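# Transfer 96-well plate from bench spot B1 to nest N1

## Task

Take the 96-well plate from bench spot B1 and place it in plate nest N1, lying flat within the nest's locators and turned so that well A1 (at the plate's cut-off corner) is at the nest corner labelled A1; then release it and move the gripper away.

## Robot and tools

Robot: two six-joint arms, left_arm and right_arm, each with a parallel gripper. Viewed from the arms' side of the table, B1 (where the plate starts) is on the right and nest N1 is on the left. The plate has one cut-off corner, and well A1 is there; that corner must end up at the nest corner marked A1. The plate must rest flat inside the locators. A short settling drop of a few millimetres is fine, but a longer fall at any moment is a failure. Knocking anything off the table ends the scene. Loose objects may occasionally get a small push from outside.

Frame: every reported pose uses one scene frame. The origin is on the table surface midway between the arms, +x points out over the table, +z points up, and left_arm sits on the +y side. The arm names do not tell you which side of a camera image they appear on. Each gripper is reported as end_effector_position (metres) plus end_effector_quat_wxyz. That point lies between the finger pads, roughly 1 cm behind the fingertips. The fingers point along the gripper's +z and close along its y. Reported positions can be off, more so when the arm is reaching far, and a commanded move of only a few mm may not actually move the hand.

Tool execute_actions takes actions, a list holding at most one item, plus an optional pictures boolean (images come by default).
- Empty list {"actions": []}: no command; returns the current state.
- Motion {"rows": [...], "steps": n}: n is 1 to 15 control steps (default 15), each 1/30 s. Each row is used for one step, and the final row repeats if there are fewer rows than steps. Up to 15 rows.
- Wait {"steps": n} with no rows: n up to 300; it returns after that many steps counted from the previous result, and the time you spent replying counts toward them.
Each row is one flat list of 14 numbers covering both arms, even if only one moves: left_arm waist, shoulder, elbow, wrist pitch, wrist yaw, wrist roll, opening, then the same seven for right_arm. The joint values are absolute target angles in radians, in the same form as the Joint positions line, not offsets. Stated joint ranges: waist -2.880 to 2.880, shoulder 0.000 to 3.142, elbow 0.000 to 3.019, wrist pitch -1.693 to 1.571, wrist yaw -1.571 to 1.571, wrist roll -2.094 to 2.094. Actual ends may differ by up to 0.019 rad either way. A call is rejected, and nothing is sent, if a target exceeds a range end by more than 0.019 rad and is also further out than that joint's last reported angle. A target beyond the real end is cut back to the end and reported as "joint sent to its limit" (possibly referring to an earlier action still running); the absence of that line does not prove more travel exists. Opening is an absolute value from -1 (closed) to +1 (fully open, 0.094 m between pads).

Motion limits: each step, a joint's target is held within a fixed lead of its measured angle (waist 0.264, shoulder 0.32, elbow 0.276, wrist pitch 0.33, wrist yaw 0.186, wrist roll 0.522 rad), and if the targets would put the gripper over 70 mm from where it is now, all of that arm's targets are scaled toward the current angles. So large moves take several actions. Between calls, the arms keep heading for the last row sent until all have nearly stopped or a step is HELD; after that only a new action moves them on. The simulation keeps running while you think and write.

Result lines: the state line shows each arm's pose. Joint positions and Joint velocities list, per arm, the six joints (rad, rad/s) and then the pad gap (m, m/s). grip_measured is the measured opening on the same -1..1 scale you command; each gripper's reading may be off by about 1 mm, consistently within a scene. Between the extremes, fingers go to where grip_measured equals your command, so to hold something command roughly 0.03 below its grip_measured (less for a gentler hold). Pad force tops out around 50-62 N, lower on thin (under ~2 mm) parts, with a brief harder spike on first contact. "joint command not followed" means a clearance check altered or blocked an arm's joint targets on some steps; the rest of the row still ran. HELD marks steps where your row, wholly or partly, was not sent.

Motor heat: holding a load warms motors, even during thinking. A MOTOR HOT line appears from 85 °C; at 100 °C that arm and its gripper go limp until cooled (OVER-TEMPERATURE FAULT) and the arm drops whatever it holds. Don't hold the plate idle for long.

Cameras: cam_head_left, cam_head_right, cam_high, cam_low (672x504) and cam_left_wrist, cam_right_wrist (616x616). zoom_image takes camera (one of those names) and region [x0, y0, x1, y1] in that image's pixels, origin top-left, at most 504x504, and returns a closer view of its latest picture.

finished_scene takes scene (the current scene's number) and ends it irreversibly, then reports whether the goal held; the next result gives the following task. Replying without any tool call ends everything.

Avoid: dropping or slamming the plate, pressing it or the nest hard, arms colliding or pushing each other, and anything leaving the table. Move smoothly and efficiently.

Each tool is called after ">>>" as name([rows], argument=value, ...), one row to a line, values as JSON.

## Session

I'll start by looking at the current state.

>>> execute_actions(actions=[])

Scene clock: 0.00 s of 13200.00 s.
left_arm: end_effector_position=(+0.4451, +0.5303, +0.3294) grip_measured=+1.000 end_effector_quat_wxyz=(-0.091, +0.532, +0.678, +0.498) | right_arm: end_effector_position=(+0.4009, -0.3608, +0.3622) grip_measured=+1.000 end_effector_quat_wxyz=(+0.683, +0.512, +0.405, +0.328)
Joint positions: left_arm=[ 0.043  1.17   1.056 -0.615 -0.751  1.87   0.094] | right_arm=[0.234 0.735 0.439 0.475 0.581 1.251 0.094]
Joint velocities: left_arm=[ 0.005 -0.015 -0.022  0.002  0.037  0.037  0.   ] | right_arm=[-0.005  0.005  0.002  0.002  0.022  0.037  0.   ]

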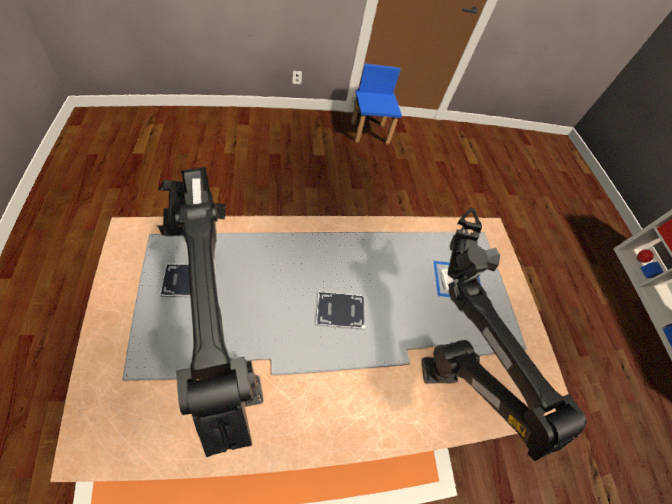

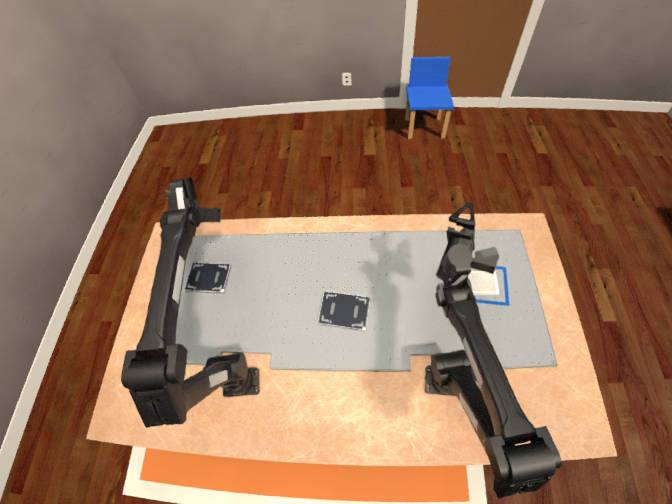

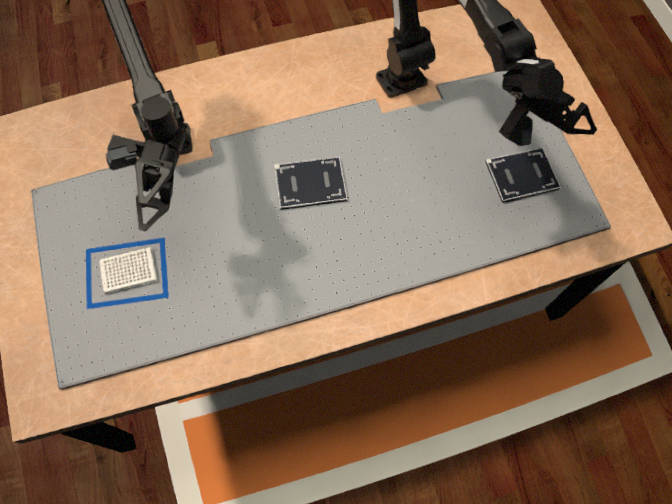

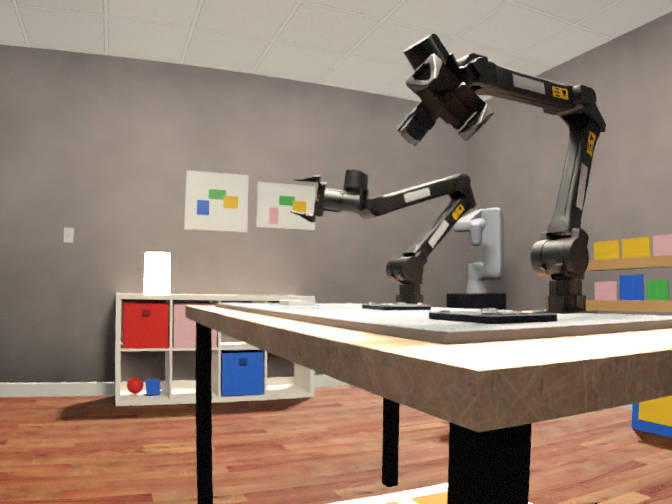

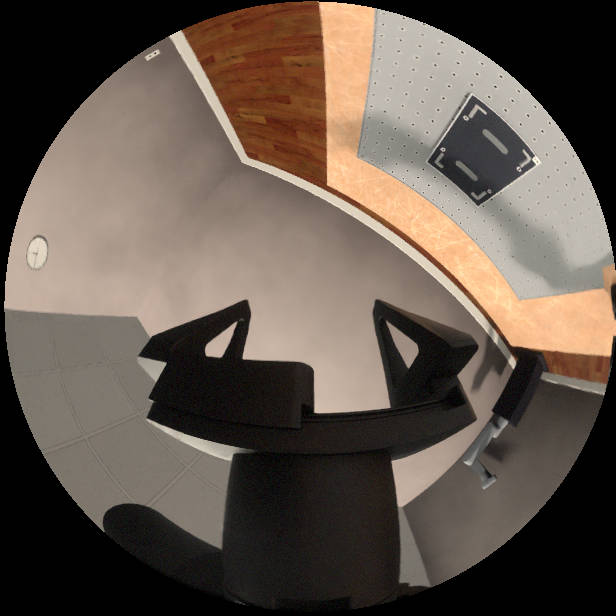

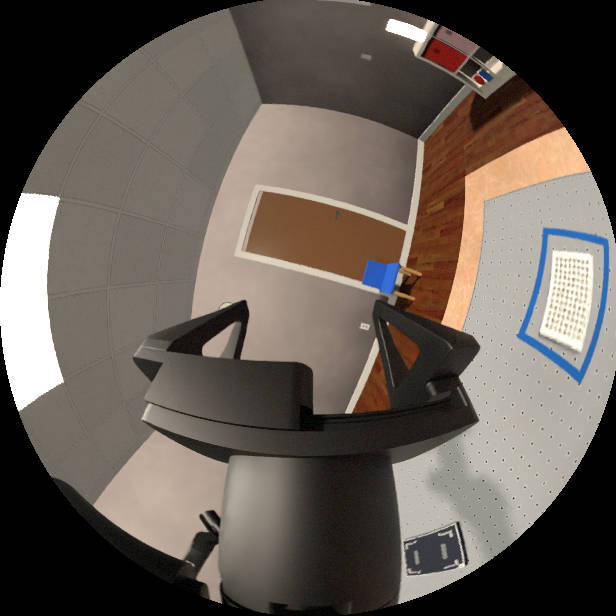

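>>> zoom_image(camera="cam_high", region=[460, 130, 600, 220])

>>> zoom_image(camera="cam_high", region=[250, 140, 370, 230])

>>> zoom_image(camera="cam_high", region=[70, 225, 190, 315])

Region (460, 130, 600, 220) of cam_high's 672x504 image, scaled by 3.600, with more detail than that image has; it fills the top 324 rows of this view, and the rest is white.

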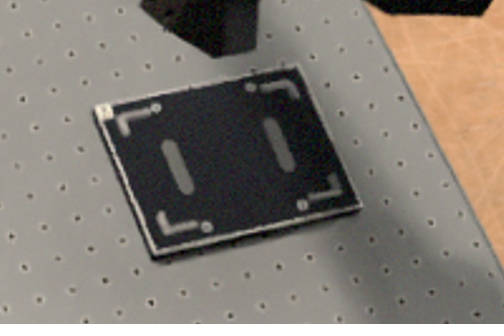

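Region (250, 140, 370, 230) of cam_high's 672x504 image, scaled by 4.200, with more detail than that image has; it fills the top 378 rows of this view, and the rest is white.

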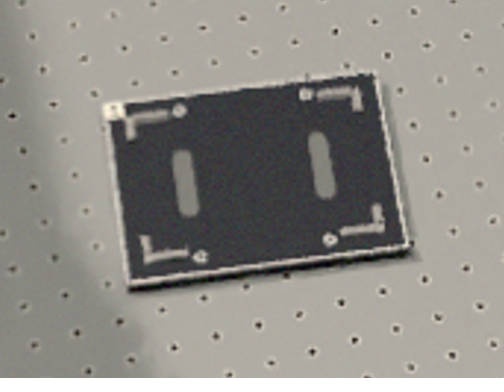

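Region (70, 225, 190, 315) of cam_high's 672x504 image, scaled by 4.200, with more detail than that image has; it fills the top 378 rows of this view, and the rest is white.

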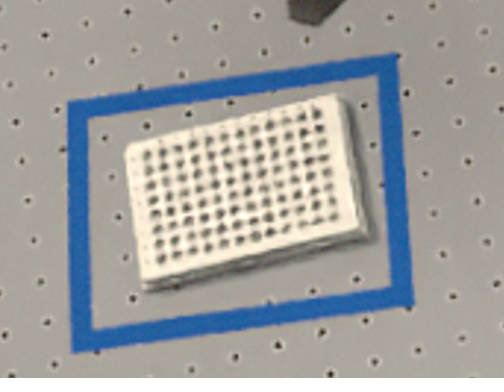

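>>> execute_actions([
  {"rows": [[0.043,1.17,1.056,-0.615,0,0,1, 0.234,0.735,0.439,0.475,0,0,1]], "steps": 15},
], pictures=false)

>>> execute_actions([
  {"steps": 30},
], pictures=false)

Scene clock: 29.43 s of 13200.00 s.
left_arm: end_effector_position=(+0.5007, +0.4219, +0.2981) grip_measured=+1.000 end_effector_quat_wxyz=(+0.390, +0.098, +0.908, +0.121) | right_arm: end_effector_position=(+0.4156, -0.2641, +0.3669) grip_measured=+1.000 end_effector_quat_wxyz=(+0.762, -0.006, +0.641, +0.095)
Joint positions: left_arm=[ 0.042  1.17   1.055 -0.615 -0.004  0.405  0.094] | right_arm=[0.234 0.734 0.438 0.475 0.002 0.114 0.094]
Joint velocities: left_arm=[-0.005  0.005 -0.002  0.002 -0.022 -2.63   0.   ] | right_arm=[-0.015 -0.015 -0.002 -0.012 -0.022 -0.667  0.   ]
Steps of this call (steps 1 to 90: nothing new was sent; then 25.93 s passed at rest; steps 91 to 105: all 15 steps of this action). Readings (joint positions):
91: left_arm=[0.046 1.170 1.056 -0.615 -0.665 1.790] | right_arm=[0.231 0.734 0.438 0.475 0.496 1.174]
92: left_arm=[0.047 1.170 1.056 -0.615 -0.563 1.690] | right_arm=[0.231 0.734 0.438 0.475 0.392 1.075]
94: left_arm=[0.047 1.170 1.055 -0.615 -0.362 1.492] | right_arm=[0.231 0.734 0.438 0.475 0.190 0.880]
98: left_arm=[0.044 1.170 1.055 -0.615 -0.028 1.096] | right_arm=[0.234 0.734 0.438 0.475 0.006 0.490]
105: the state above

Scene clock: 30.43 s of 13200.00 s.
left_arm: end_effector_position=(+0.5007, +0.4219, +0.2981) grip_measured=+1.000 end_effector_quat_wxyz=(+0.406, -0.084, +0.909, +0.042) | right_arm: end_effector_position=(+0.4156, -0.2641, +0.3669) grip_measured=+1.000 end_effector_quat_wxyz=(+0.765, -0.037, +0.640, +0.057)
Joint positions: left_arm=[ 0.042  1.17   1.055 -0.615 -0.004  0.007  0.094] | right_arm=[0.234 0.734 0.438 0.475 0.002 0.016 0.094]
Joint velocities: left_arm=[-0.005  0.015 -0.002 -0.012  0.022 -0.095  0.   ] | right_arm=[-0.005 -0.005  0.017  0.012 -0.007  0.022  0.   ]
Steps of this call (steps 1 to 30: the robot went on to your last target). Readings (joint positions):
1: left_arm=[0.042 1.170 1.055 -0.615 -0.004 0.325] | right_arm=[0.234 0.734 0.438 0.475 0.002 0.094]
2: left_arm=[0.042 1.170 1.055 -0.615 -0.004 0.261] | right_arm=[0.234 0.734 0.438 0.475 0.002 0.079]
4: left_arm=[0.042 1.170 1.055 -0.615 -0.004 0.169] | right_arm=[0.234 0.734 0.438 0.475 0.002 0.056]
8: left_arm=[0.042 1.170 1.055 -0.615 -0.004 0.073] | right_arm=[0.234 0.734 0.438 0.475 0.002 0.032]
30: the state above

>>> execute_actions([
  {"rows": [[-0.3,1.17,1.056,-0.615,0,0,1, 0.234,0.735,0.439,-0.5,0,0,1]], "steps": 15},
], pictures=false)

>>> execute_actions([
  {"steps": 10},
], pictures=false)

>>> execute_actions([
  {"rows": [[-0.3,1.17,1.5,-0.615,0,0,1, -0.1,0.735,0.439,-0.5,0,0,1]], "steps": 15},
], pictures=false)

>>> execute_actions([
  {"steps": 10},
], pictures=false)

>>> execute_actions([
  {"rows": [[0.0,1.17,1.056,-0.615,0,0,1, -0.1,1.1,0.8,-0.9,0,0,1]], "steps": 15},
], pictures=false)

>>> execute_actions([
  {"steps": 10},
])

Scene clock: 40.47 s of 13200.00 s.
left_arm: end_effector_position=(+0.5019, +0.2402, +0.2981) grip_measured=+1.000 end_effector_quat_wxyz=(+0.407, +0.083, +0.909, -0.036) | right_arm: end_effector_position=(+0.3452, -0.2736, +0.1460) grip_measured=+1.000 end_effector_quat_wxyz=(+0.380, -0.055, +0.923, +0.028)
Joint positions: left_arm=[-0.321  1.17   1.055 -0.615  0.004  0.006  0.094] | right_arm=[ 0.234  0.729  0.429 -0.489  0.002  0.016  0.094]
Joint velocities: left_arm=[ 0.288 -0.005 -0.017  0.012  0.037  0.022  0.   ] | right_arm=[-0.024 -0.015 -0.002 -0.027 -0.037 -0.11   0.   ]
Steps of this call (steps 1 to 15: the robot went on to your last target; steps 16 to 90: nothing new was sent; then 6.53 s passed at rest; steps 91 to 105: all 15 steps of this action). Readings (joint positions):
91: left_arm=[0.032 1.170 1.055 -0.615 -0.008 0.006] | right_arm=[0.234 0.732 0.441 0.416 0.002 0.016]
92: left_arm=[0.008 1.170 1.055 -0.615 -0.009 0.006] | right_arm=[0.234 0.726 0.446 0.311 0.002 0.016]
94: left_arm=[-0.075 1.170 1.055 -0.615 -0.009 0.006] | right_arm=[0.234 0.726 0.445 0.096 0.002 0.016]
98: left_arm=[-0.278 1.170 1.055 -0.615 -0.001 0.006] | right_arm=[0.234 0.728 0.443 -0.330 0.002 0.016]
105: the state above

Scene clock: 40.80 s of 13200.00 s.
left_arm: end_effector_position=(+0.5038, +0.2517, +0.2981) grip_measured=+1.000 end_effector_quat_wxyz=(+0.407, +0.072, +0.910, -0.031) | right_arm: end_effector_position=(+0.3450, -0.2736, +0.1458) grip_measured=+1.000 end_effector_quat_wxyz=(+0.379, -0.055, +0.923, +0.028)
Joint positions: left_arm=[-0.298  1.17   1.055 -0.615  0.003  0.006  0.094] | right_arm=[ 0.234  0.729  0.429 -0.491  0.002  0.016  0.094]
Joint velocities: left_arm=[-0.005 -0.015 -0.002 -0.012  0.051  0.051  0.   ] | right_arm=[-0.015  0.005  0.002 -0.022  0.066 -0.007  0.   ]
Steps of this call (steps 1 to 10: the robot went on to your last target). Readings (joint positions):
1: left_arm=[-0.312 1.170 1.055 -0.615 0.003 0.006] | right_arm=[0.234 0.729 0.429 -0.491 0.002 0.016]
2: left_arm=[-0.305 1.170 1.055 -0.615 0.003 0.006] | right_arm=[0.234 0.729 0.429 -0.491 0.002 0.016]
4: left_arm=[-0.298 1.170 1.055 -0.615 0.003 0.006] | right_arm=[0.234 0.729 0.429 -0.491 0.002 0.016]
8: left_arm=[-0.298 1.170 1.055 -0.615 0.003 0.006] | right_arm=[0.234 0.729 0.429 -0.491 0.002 0.016]
10: the state above

Scene clock: 41.30 s of 13200.00 s.
left_arm: end_effector_position=(+0.5407, +0.2461, +0.4667) grip_measured=+1.000 end_effector_quat_wxyz=(+0.533, +0.067, +0.843, -0.040) | right_arm: end_effector_position=(+0.3409, -0.3823, +0.1458) grip_measured=+1.000 end_effector_quat_wxyz=(+0.379, +0.100, +0.919, -0.038)
Joint positions: left_arm=[-0.298  1.174  1.348 -0.617  0.003  0.006  0.094] | right_arm=[-0.105  0.729  0.429 -0.491  0.002  0.012  0.094]
Joint velocities: left_arm=[-0.005 -0.005  0.647 -0.012 -0.051  0.051  0.   ] | right_arm=[-0.015 -0.005  0.002  0.012 -0.081  0.051  0.   ]
Steps of this call (steps 1 to 15: all 15 steps of this action). Readings (joint positions):
1: left_arm=[-0.298 1.170 1.060 -0.616 0.003 0.006] | right_arm=[0.210 0.729 0.429 -0.491 -0.010 0.013]
2: left_arm=[-0.298 1.172 1.070 -0.617 0.003 0.006] | right_arm=[0.147 0.729 0.429 -0.491 -0.012 0.012]
4: left_arm=[-0.298 1.174 1.101 -0.617 0.003 0.006] | right_arm=[-0.017 0.729 0.429 -0.491 -0.002 0.012]
8: left_arm=[-0.298 1.174 1.186 -0.617 0.003 0.006] | right_arm=[-0.131 0.729 0.429 -0.491 0.006 0.012]
15: the state above

Scene clock: 41.63 s of 13200.00 s.
left_arm: end_effector_position=(+0.5392, +0.2463, +0.5341) grip_measured=+1.000 end_effector_quat_wxyz=(+0.580, +0.065, +0.811, -0.043) | right_arm: end_effector_position=(+0.3409, -0.3823, +0.1458) grip_measured=+1.000 end_effector_quat_wxyz=(+0.379, +0.100, +0.919, -0.038)
Joint positions: left_arm=[-0.298  1.168  1.456 -0.617  0.003  0.006  0.094] | right_arm=[-0.105  0.729  0.429 -0.491  0.002  0.012  0.094]
Joint velocities: left_arm=[ 0.005 -0.005  0.002 -0.007 -0.007 -0.022  0.   ] | right_arm=[ 0.005  0.005  0.012 -0.012  0.007 -0.139  0.   ]
Steps of this call (steps 1 to 10: the robot went on to your last target). Readings (joint positions):
1: left_arm=[-0.298 1.174 1.371 -0.617 0.003 0.006] | right_arm=[-0.105 0.729 0.429 -0.491 0.002 0.012]
2: left_arm=[-0.298 1.174 1.394 -0.617 0.003 0.006] | right_arm=[-0.105 0.729 0.429 -0.491 0.002 0.012]
4: left_arm=[-0.298 1.174 1.433 -0.617 0.003 0.006] | right_arm=[-0.105 0.729 0.429 -0.491 0.002 0.012]
8: left_arm=[-0.298 1.168 1.456 -0.617 0.003 0.006] | right_arm=[-0.105 0.729 0.429 -0.491 0.002 0.012]
10: the state above

Scene clock: 42.13 s of 13200.00 s.
left_arm: end_effector_position=(+0.5009, +0.4092, +0.2814) grip_measured=+1.000 end_effector_quat_wxyz=(+0.391, -0.073, +0.917, +0.033) | right_arm: end_effector_position=(+0.3737, -0.3891, +0.1381) grip_measured=+1.000 end_effector_quat_wxyz=(+0.165, +0.106, +0.980, -0.017)
Joint positions: left_arm=[ 0.019  1.183  1.038 -0.618  0.     0.006  0.094] | right_arm=[-0.105  1.115  0.768 -0.89   0.002  0.012  0.094]
Joint velocities: left_arm=[ 0.034  0.181 -0.051 -0.002  0.022 -0.051  0.   ] | right_arm=[-0.005 -0.083  0.002  0.002 -0.007 -0.037  0.   ]
Steps of this call (steps 1 to 15: all 15 steps of this action). Readings (joint positions):
1: left_arm=[-0.292 1.168 1.443 -0.614 0.005 0.006] | right_arm=[-0.105 0.752 0.453 -0.558 0.002 0.012]
2: left_arm=[-0.277 1.158 1.420 -0.611 0.005 0.006] | right_arm=[-0.105 0.814 0.508 -0.678 0.002 0.012]
4: left_arm=[-0.228 1.147 1.357 -0.611 0.005 0.006] | right_arm=[-0.105 0.987 0.637 -0.827 0.002 0.012]
8: left_arm=[-0.115 1.148 1.212 -0.611 0.005 0.006] | right_arm=[-0.105 1.151 0.768 -0.868 0.002 0.012]
15: the state above

Scene clock: 42.47 s of 13200.00 s.
left_arm: end_effector_position=(+0.5026, +0.4029, +0.2787) grip_measured=+1.000 end_effector_quat_wxyz=(+0.389, -0.067, +0.918, +0.031) | right_arm: end_effector_position=(+0.3736, -0.3891, +0.1387) grip_measured=+1.000 end_effector_quat_wxyz=(+0.166, +0.106, +0.980, -0.017)
Joint positions: left_arm=[ 0.006  1.189  1.038 -0.618  0.     0.006  0.094] | right_arm=[-0.105  1.114  0.768 -0.89   0.002  0.012  0.094]
Joint velocities: left_arm=[-0.005 -0.015 -0.002 -0.012 -0.022  0.022  0.   ] | right_arm=[ 0.005 -0.005 -0.022  0.002  0.066  0.022  0.   ]
Steps of this call (steps 1 to 10: the robot went on to your last target). Readings (joint positions):
1: left_arm=[0.019 1.188 1.038 -0.618 0.000 0.006] | right_arm=[-0.105 1.114 0.768 -0.890 0.002 0.012]
2: left_arm=[0.016 1.189 1.038 -0.618 0.000 0.006] | right_arm=[-0.105 1.114 0.768 -0.890 0.002 0.012]
4: left_arm=[0.011 1.189 1.038 -0.618 0.000 0.006] | right_arm=[-0.105 1.114 0.768 -0.890 0.002 0.012]
8: left_arm=[0.006 1.189 1.038 -0.618 0.000 0.006] | right_arm=[-0.105 1.114 0.768 -0.890 0.002 0.012]
10: the state above

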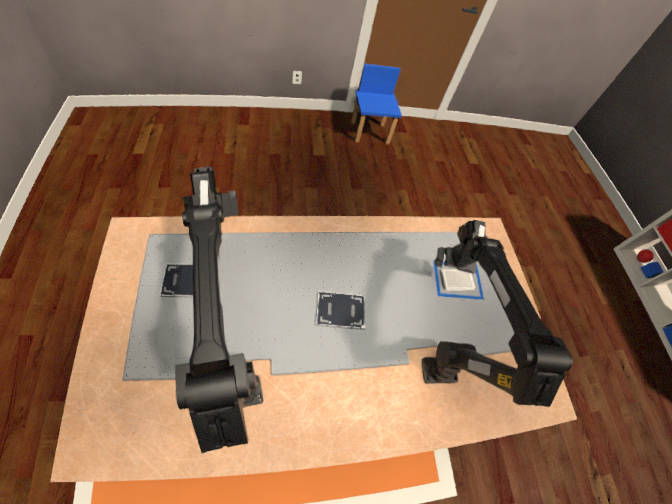

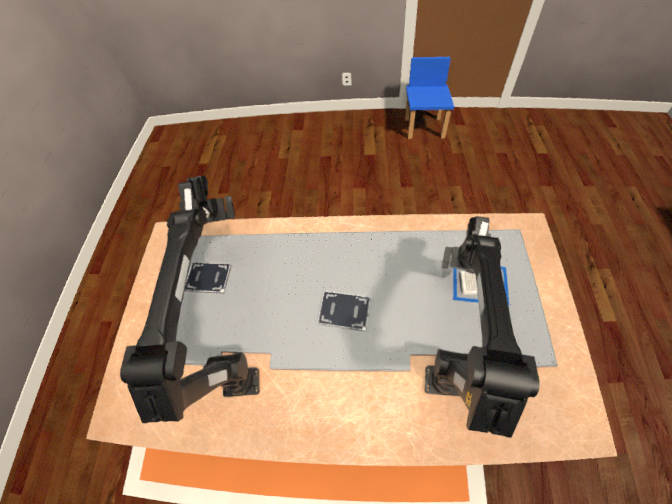

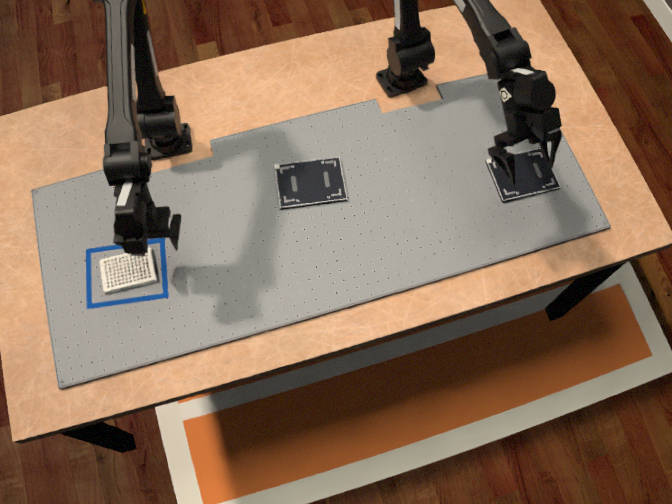

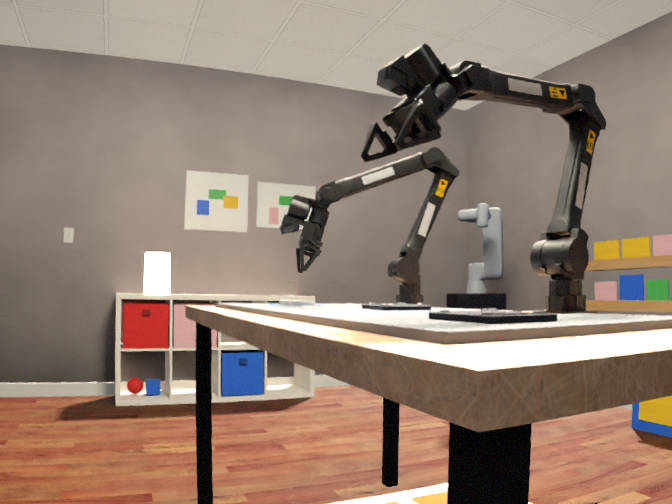

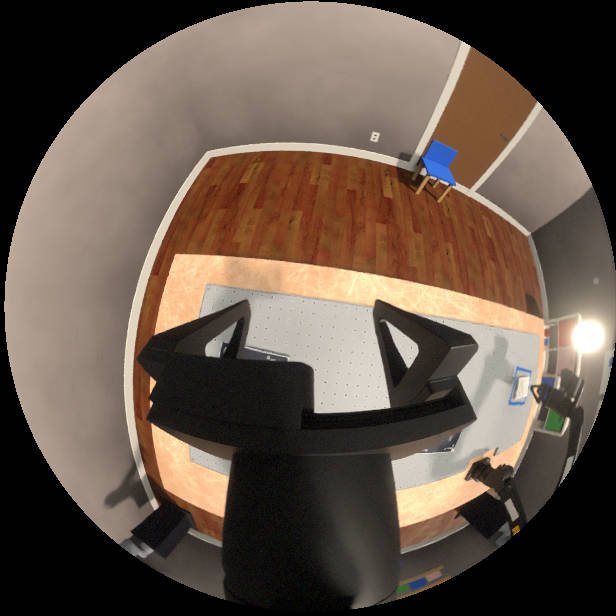

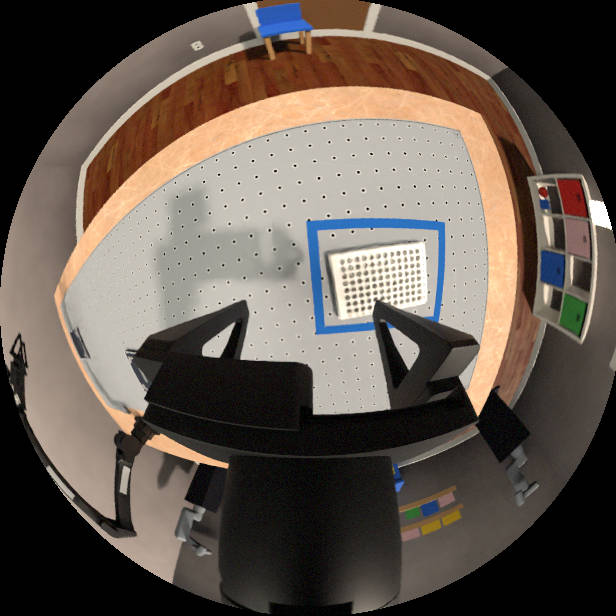

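>>> execute_actions([
  {"rows": [[0.0,1.17,1.056,-0.615,0,0,1, -0.17,1.2,0.89,-1.0,0,0.4,1],[0.0,1.17,1.056,-0.615,0,0,1, -0.17,1.2,0.89,-1.0,0,0.4,1],[0.0,1.17,1.056,-0.615,0,0,1, -0.17,1.2,0.89,-1.0,0,0.4,1],[0.0,1.17,1.056,-0.615,0,0,1, -0.17,1.2,0.89,-1.0,0,0.4,1],[0.0,1.17,1.056,-0.615,0,0,1, -0.23,1.29,0.97,-1.11,0,0.8,1],[0.0,1.17,1.056,-0.615,0,0,1, -0.23,1.29,0.97,-1.11,0,0.8,1],[0.0,1.17,1.056,-0.615,0,0,1, -0.23,1.29,0.97,-1.11,0,0.8,1],[0.0,1.17,1.056,-0.615,0,0,1, -0.23,1.29,0.97,-1.11,0,0.8,1],[0.0,1.17,1.056,-0.615,0,0,1, -0.294,1.372,1.055,-1.224,0,1.22,1]], "steps": 15},
], pictures=false)

>>> execute_actions([
  {"steps": 12},
])

Scene clock: 93.80 s of 13200.00 s.
left_arm: end_effector_position=(+0.5026, +0.4029, +0.2787) grip_measured=+1.000 end_effector_quat_wxyz=(+0.389, -0.067, +0.918, +0.031) | right_arm: end_effector_position=(+0.3639, -0.4594, +0.1287) grip_measured=+1.000 end_effector_quat_wxyz=(-0.005, +0.662, +0.749, -0.002)
Joint positions: left_arm=[ 0.006  1.189  1.038 -0.618  0.     0.006  0.094] | right_arm=[-0.3    1.376  0.999 -1.204 -0.     1.049  0.094]
Joint velocities: left_arm=[-0.005  0.005 -0.002  0.012 -0.051 -0.022  0.   ] | right_arm=[-0.005 -0.005 -0.022 -0.1    0.022  1.004  0.   ]
Steps of this call (steps 1 to 30: the robot went on to your last target; steps 31 to 90: nothing new was sent; then 47.83 s passed at rest; steps 91 to 105: all 15 steps of this action). Readings (joint positions):
91: left_arm=[0.006 1.189 1.038 -0.618 0.000 0.006] | right_arm=[-0.110 1.119 0.775 -0.911 -0.001 0.068]
92: left_arm=[0.006 1.189 1.038 -0.618 0.000 0.006] | right_arm=[-0.120 1.132 0.789 -0.944 -0.001 0.131]
94: left_arm=[0.006 1.189 1.038 -0.618 0.000 0.006] | right_arm=[-0.149 1.166 0.815 -0.975 -0.001 0.223]
98: left_arm=[0.006 1.189 1.038 -0.618 0.000 0.006] | right_arm=[-0.218 1.266 0.898 -1.080 -0.001 0.541]
105: the state above

Scene clock: 94.20 s of 13200.00 s.
left_arm: end_effector_position=(+0.5026, +0.4029, +0.2787) grip_measured=+1.000 end_effector_quat_wxyz=(+0.389, -0.067, +0.918, +0.031) | right_arm: end_effector_position=(+0.3618, -0.4585, +0.1287) grip_measured=+1.000 end_effector_quat_wxyz=(-0.009, +0.715, +0.699, -0.004)
Joint positions: left_arm=[ 0.006  1.189  1.038 -0.618  0.     0.006  0.094] | right_arm=[-0.3    1.376  0.999 -1.213 -0.     1.194  0.094]
Joint velocities: left_arm=[ 0.005 -0.005  0.012 -0.007 -0.022  0.037  0.   ] | right_arm=[-0.005 -0.005 -0.012 -0.007  0.037  0.066  0.   ]
Steps of this call (steps 1 to 12: the robot went on to your last target). Readings (joint positions):
1: left_arm=[0.006 1.189 1.038 -0.618 0.000 0.006] | right_arm=[-0.300 1.376 0.999 -1.208 -0.000 1.081]
2: left_arm=[0.006 1.189 1.038 -0.618 0.000 0.006] | right_arm=[-0.300 1.376 0.999 -1.211 -0.000 1.105]
4: left_arm=[0.006 1.189 1.038 -0.618 0.000 0.006] | right_arm=[-0.300 1.376 0.999 -1.213 -0.000 1.141]
8: left_arm=[0.006 1.189 1.038 -0.618 0.000 0.006] | right_arm=[-0.300 1.376 0.999 -1.213 -0.000 1.179]
12: the state above

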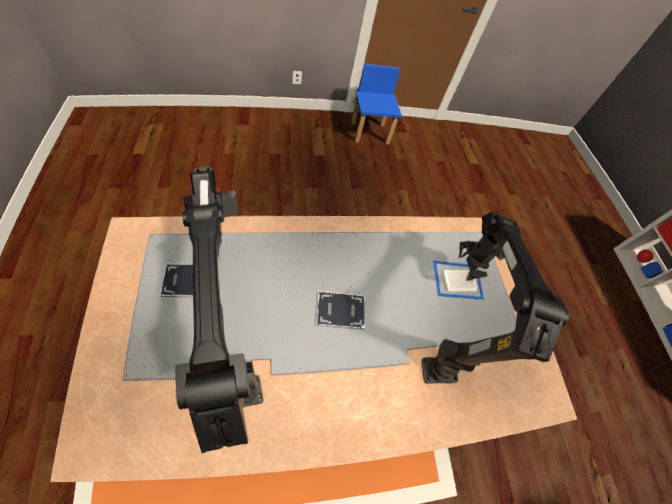

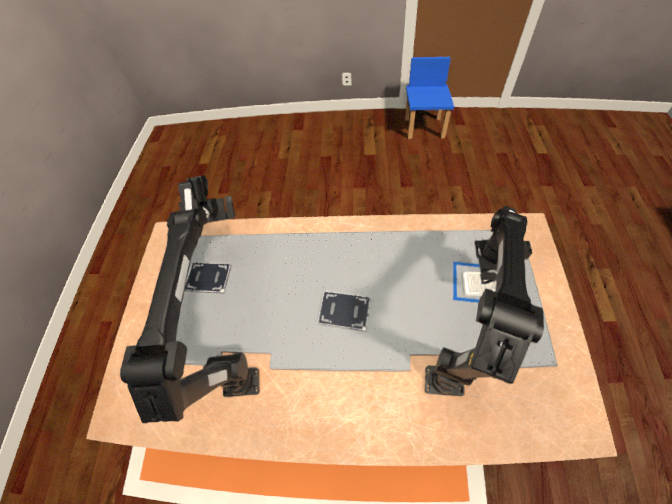

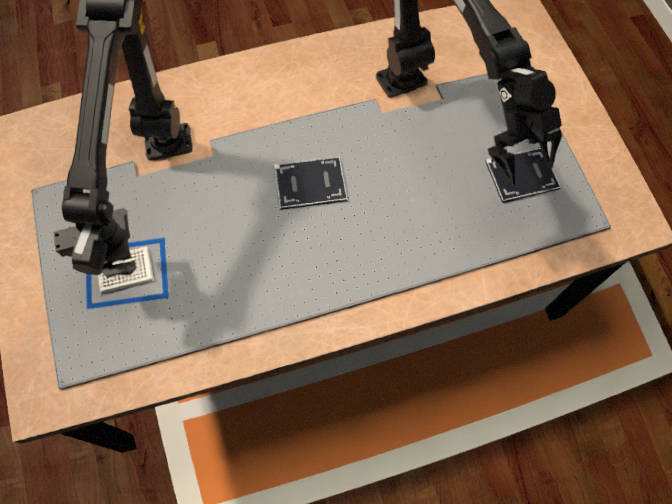

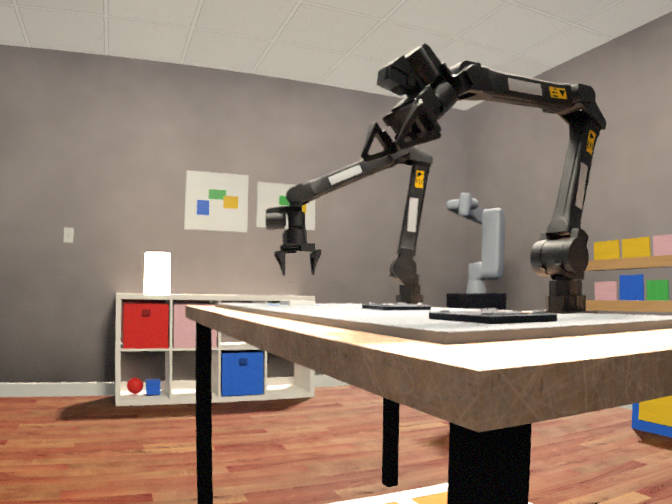

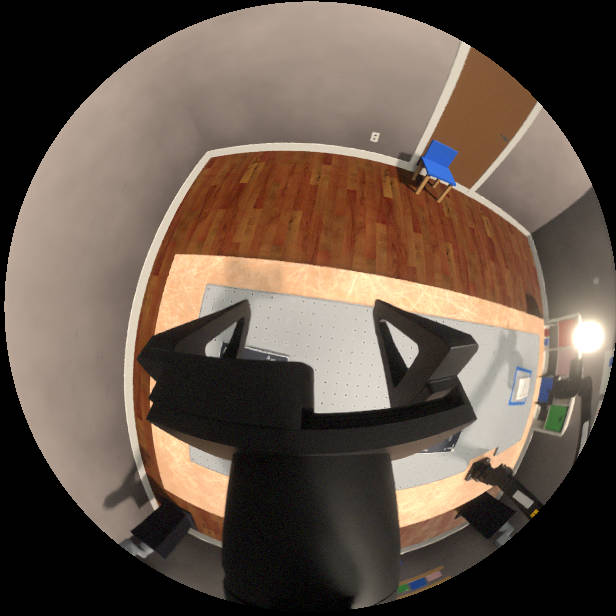

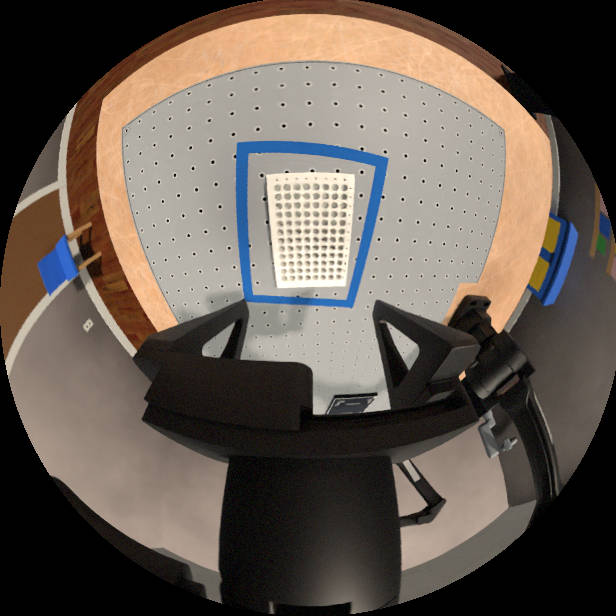

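>>> zoom_image(camera="cam_right_wrist", region=[210, 130, 410, 330])

Region (210, 130, 410, 330) of cam_right_wrist's 616x616 image, scaled by 2.520, with more detail than that image has.

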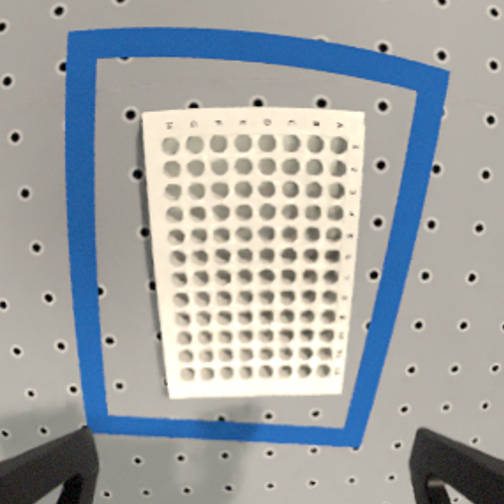

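>>> execute_actions([
  {"rows": [[0.0,1.17,1.056,-0.615,0,0,1, -0.305,1.39,1.03,-1.18,0,1.19,1],[0.0,1.17,1.056,-0.615,0,0,1, -0.31,1.40,1.01,-1.15,0,1.19,1],[0.0,1.17,1.056,-0.615,0,0,1, -0.315,1.41,0.995,-1.12,0,1.18,1],[0.0,1.17,1.056,-0.615,0,0,1, -0.32,1.42,0.98,-1.095,0,1.175,1],[0.0,1.17,1.056,-0.615,0,0,1, -0.325,1.43,0.965,-1.07,0,1.17,1],[0.0,1.17,1.056,-0.615,0,0,1, -0.33,1.44,0.95,-1.045,0,1.165,1],[0.0,1.17,1.056,-0.615,0,0,1, -0.332,1.45,0.938,-1.02,0,1.16,1],[0.0,1.17,1.056,-0.615,0,0,1, -0.332,1.458,0.926,-1.0,0,1.155,1],[0.0,1.17,1.056,-0.615,0,0,1, -0.332,1.464,0.915,-0.981,0,1.155,1]], "steps": 15},
], pictures=false)

>>> execute_actions([
  {"steps": 8},
])

Scene clock: 116.97 s of 13200.00 s.
left_arm: end_effector_position=(+0.5026, +0.4029, +0.2787) grip_measured=+1.000 end_effector_quat_wxyz=(+0.389, -0.067, +0.918, +0.031) | right_arm: end_effector_position=(+0.3703, -0.4731, +0.0673) grip_measured=+1.000 end_effector_quat_wxyz=(+0.008, +0.717, +0.697, +0.003)
Joint positions: left_arm=[ 0.006  1.189  1.038 -0.618  0.     0.006  0.094] | right_arm=[-0.327  1.466  0.912 -0.998 -0.     1.174  0.094]
Joint velocities: left_arm=[ 0.005  0.005 -0.007  0.002  0.022 -0.007  0.   ] | right_arm=[ 0.005  0.005 -0.007  0.017  0.022  0.022  0.   ]
Steps of this call (steps 1 to 30: the robot went on to your last target; steps 31 to 90: nothing new was sent; then 19.27 s passed at rest; steps 91 to 105: all 15 steps of this action). Readings (joint positions):
91: left_arm=[0.006 1.189 1.038 -0.618 0.000 0.006] | right_arm=[-0.300 1.376 0.999 -1.210 -0.000 1.204]
92: left_arm=[0.006 1.189 1.038 -0.618 0.000 0.006] | right_arm=[-0.300 1.376 0.999 -1.199 -0.000 1.204]
94: left_arm=[0.006 1.189 1.038 -0.618 0.000 0.006] | right_arm=[-0.302 1.381 0.998 -1.157 -0.000 1.201]
98: left_arm=[0.006 1.189 1.038 -0.618 0.000 0.006] | right_arm=[-0.318 1.408 0.968 -1.052 -0.000 1.187]
105: the state above

Scene clock: 117.23 s of 13200.00 s.
left_arm: end_effector_position=(+0.5026, +0.4029, +0.2787) grip_measured=+1.000 end_effector_quat_wxyz=(+0.389, -0.067, +0.918, +0.031) | right_arm: end_effector_position=(+0.3715, -0.4737, +0.0673) grip_measured=+1.000 end_effector_quat_wxyz=(+0.011, +0.716, +0.698, +0.004)
Joint positions: left_arm=[ 0.006  1.189  1.038 -0.618  0.     0.006  0.094] | right_arm=[-0.327  1.466  0.912 -0.993 -0.     1.171  0.094]
Joint velocities: left_arm=[ 0.005  0.005 -0.022  0.002 -0.007  0.066  0.   ] | right_arm=[-0.005 -0.005  0.007 -0.017  0.007  0.007  0.   ]
Steps of this call (steps 1 to 8: the robot went on to your last target). Readings (joint positions):
1: left_arm=[0.006 1.189 1.038 -0.618 0.000 0.006] | right_arm=[-0.327 1.466 0.912 -0.997 -0.000 1.174]
2: left_arm=[0.006 1.189 1.038 -0.618 0.000 0.006] | right_arm=[-0.327 1.466 0.912 -0.996 -0.000 1.173]
4: left_arm=[0.006 1.189 1.038 -0.618 0.000 0.006] | right_arm=[-0.327 1.466 0.912 -0.994 -0.000 1.172]
8: the state above

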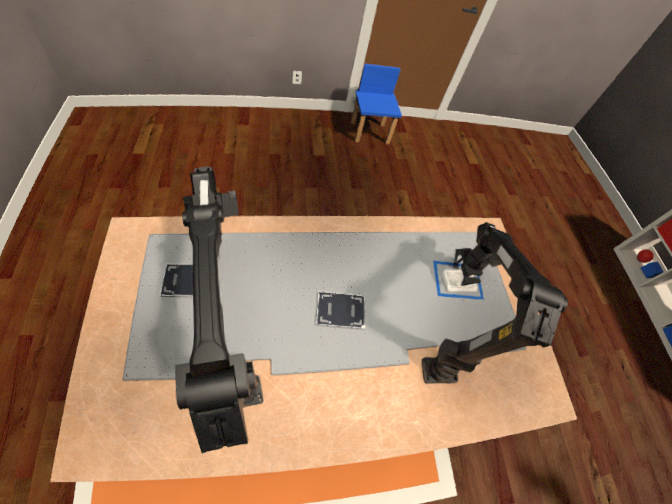

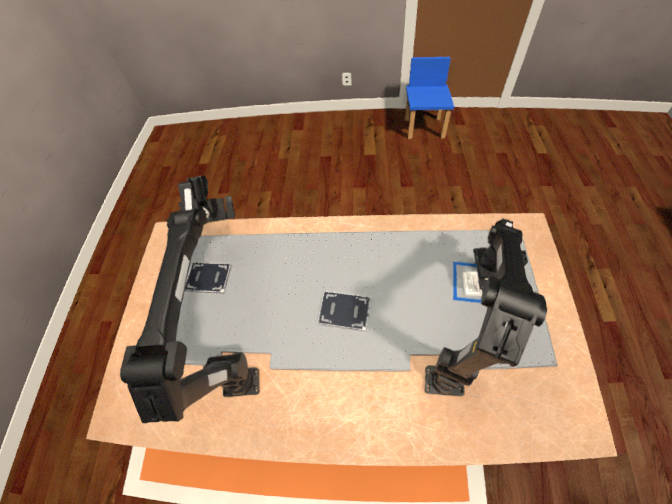

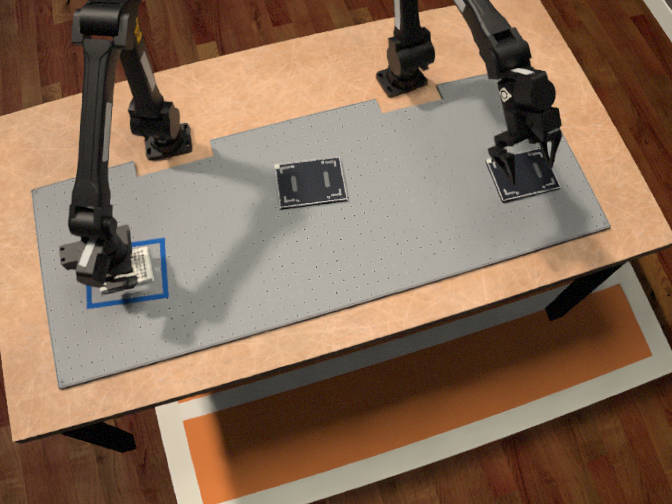

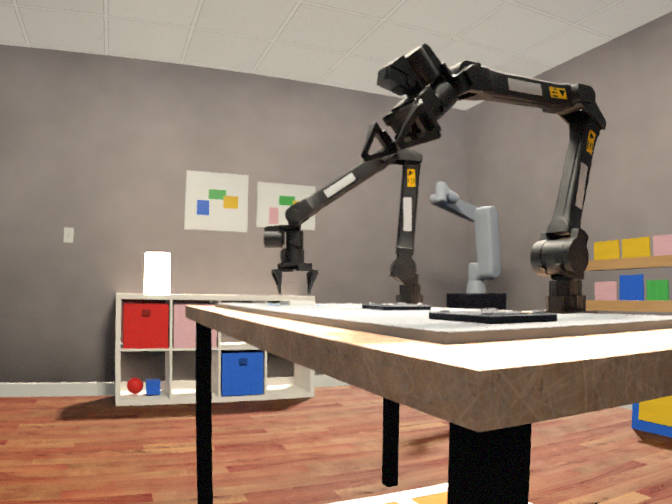

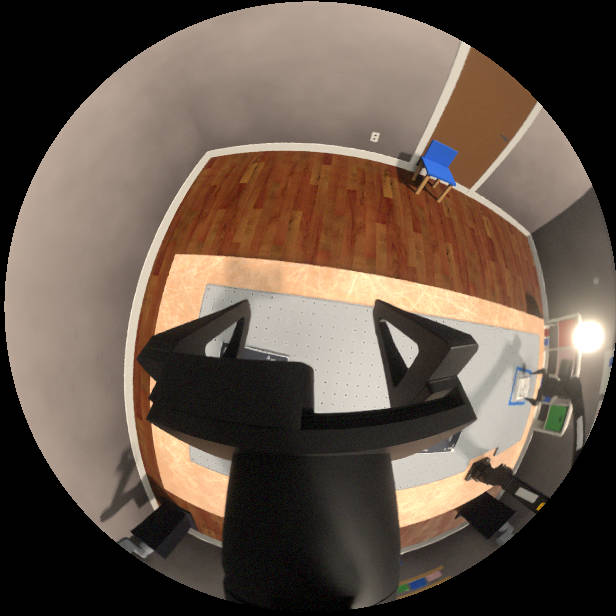

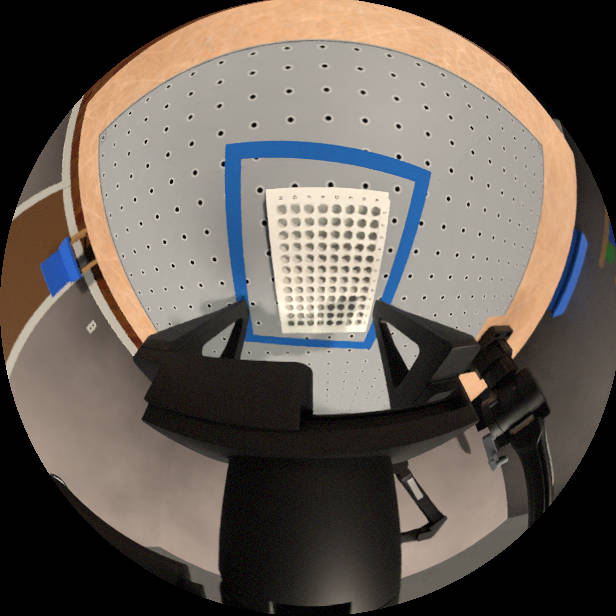

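>>> execute_actions([
  {"rows": [[0.0,1.17,1.056,-0.615,0,0,1, -0.338,1.468,0.909,-0.978,0,1.149,1],[0.0,1.17,1.056,-0.615,0,0,1, -0.344,1.471,0.903,-0.975,0,1.143,1],[0.0,1.17,1.056,-0.615,0,0,1, -0.35,1.474,0.897,-0.972,0,1.137,1],[0.0,1.17,1.056,-0.615,0,0,1, -0.356,1.478,0.892,-0.968,0,1.132,1]], "steps": 15},
])

Scene clock: 133.30 s of 13200.00 s.
left_arm: end_effector_position=(+0.5026, +0.4029, +0.2787) grip_measured=+1.000 end_effector_quat_wxyz=(+0.389, -0.067, +0.918, +0.031) | right_arm: end_effector_position=(+0.3649, -0.4808, +0.0631) grip_measured=+1.000 end_effector_quat_wxyz=(+0.010, +0.717, +0.697, +0.004)
Joint positions: left_arm=[ 0.006  1.189  1.038 -0.618  0.     0.006  0.094] | right_arm=[-0.352  1.466  0.899 -0.981 -0.     1.149  0.094]
Joint velocities: left_arm=[-0.005 -0.015  0.007  0.017  0.095  0.022  0.   ] | right_arm=[ 0.005  0.005 -0.017 -0.002  0.037 -0.051  0.   ]
Steps of this call (steps 1 to 15: the robot went on to your last target; steps 16 to 90: nothing new was sent; then 12.57 s passed at rest; steps 91 to 105: all 15 steps of this action). Readings (joint positions):
91: left_arm=[0.006 1.189 1.038 -0.618 0.000 0.006] | right_arm=[-0.327 1.466 0.912 -0.993 -0.000 1.170]
92: left_arm=[0.006 1.189 1.038 -0.618 0.000 0.006] | right_arm=[-0.328 1.466 0.912 -0.991 -0.000 1.168]
94: left_arm=[0.006 1.189 1.038 -0.618 0.000 0.006] | right_arm=[-0.333 1.466 0.910 -0.986 -0.000 1.162]
98: left_arm=[0.006 1.189 1.038 -0.618 0.000 0.006] | right_arm=[-0.349 1.466 0.901 -0.981 -0.000 1.153]
105: the state above

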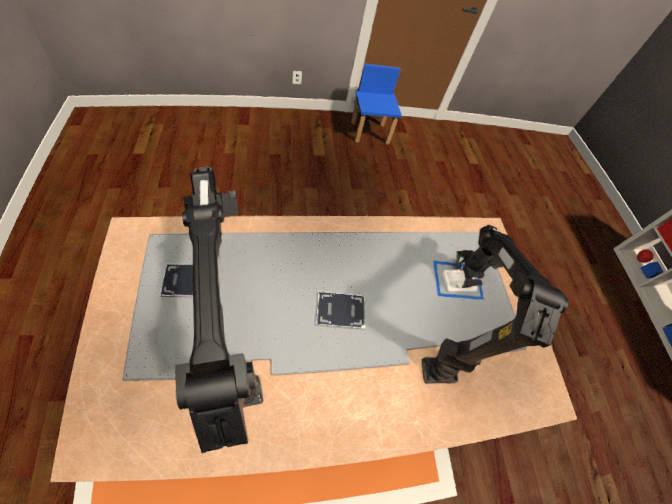

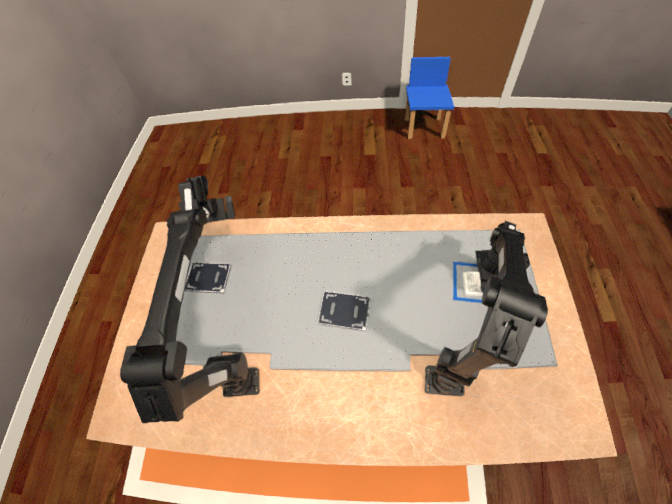

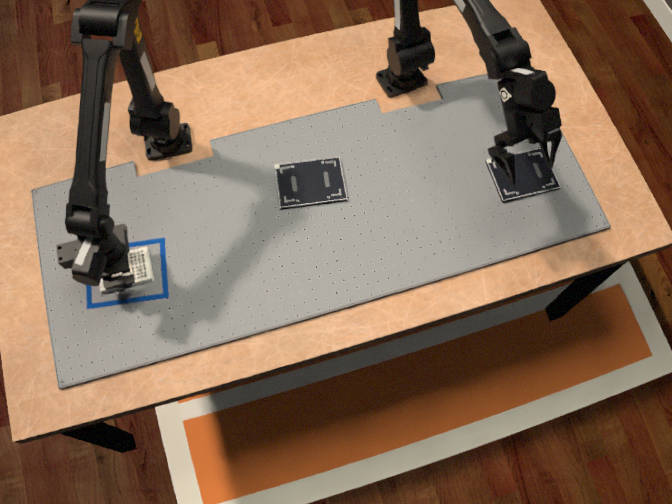

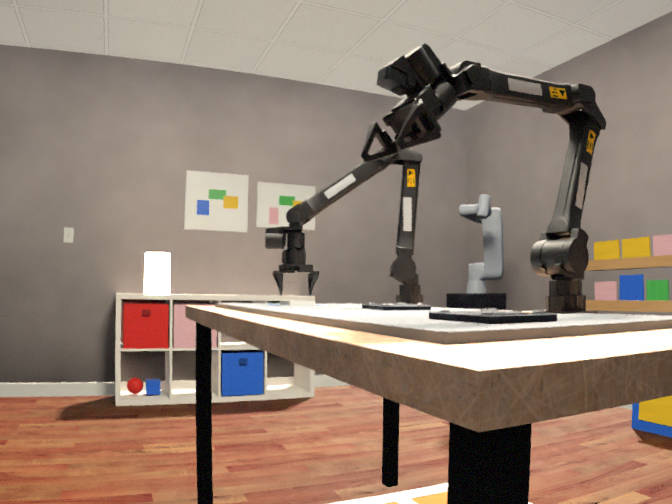

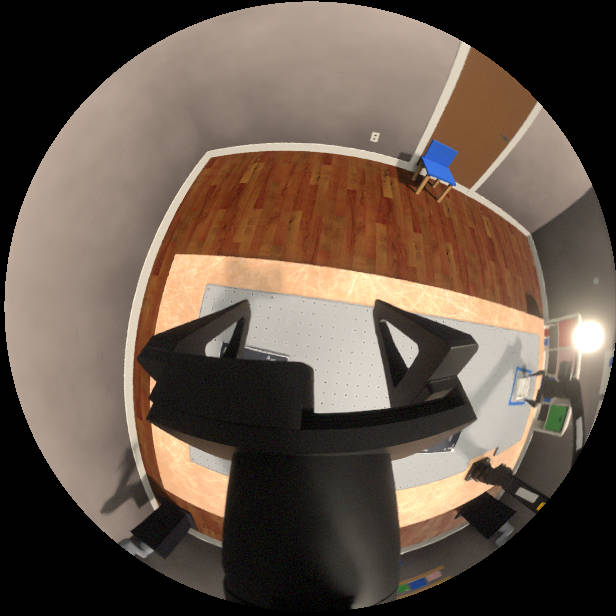

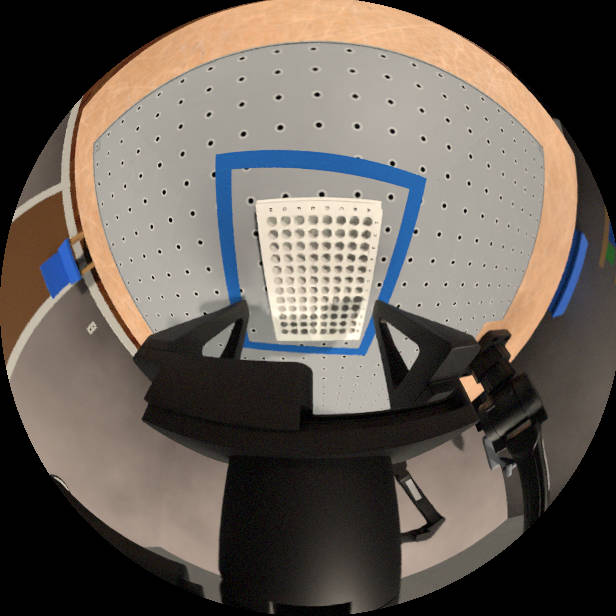

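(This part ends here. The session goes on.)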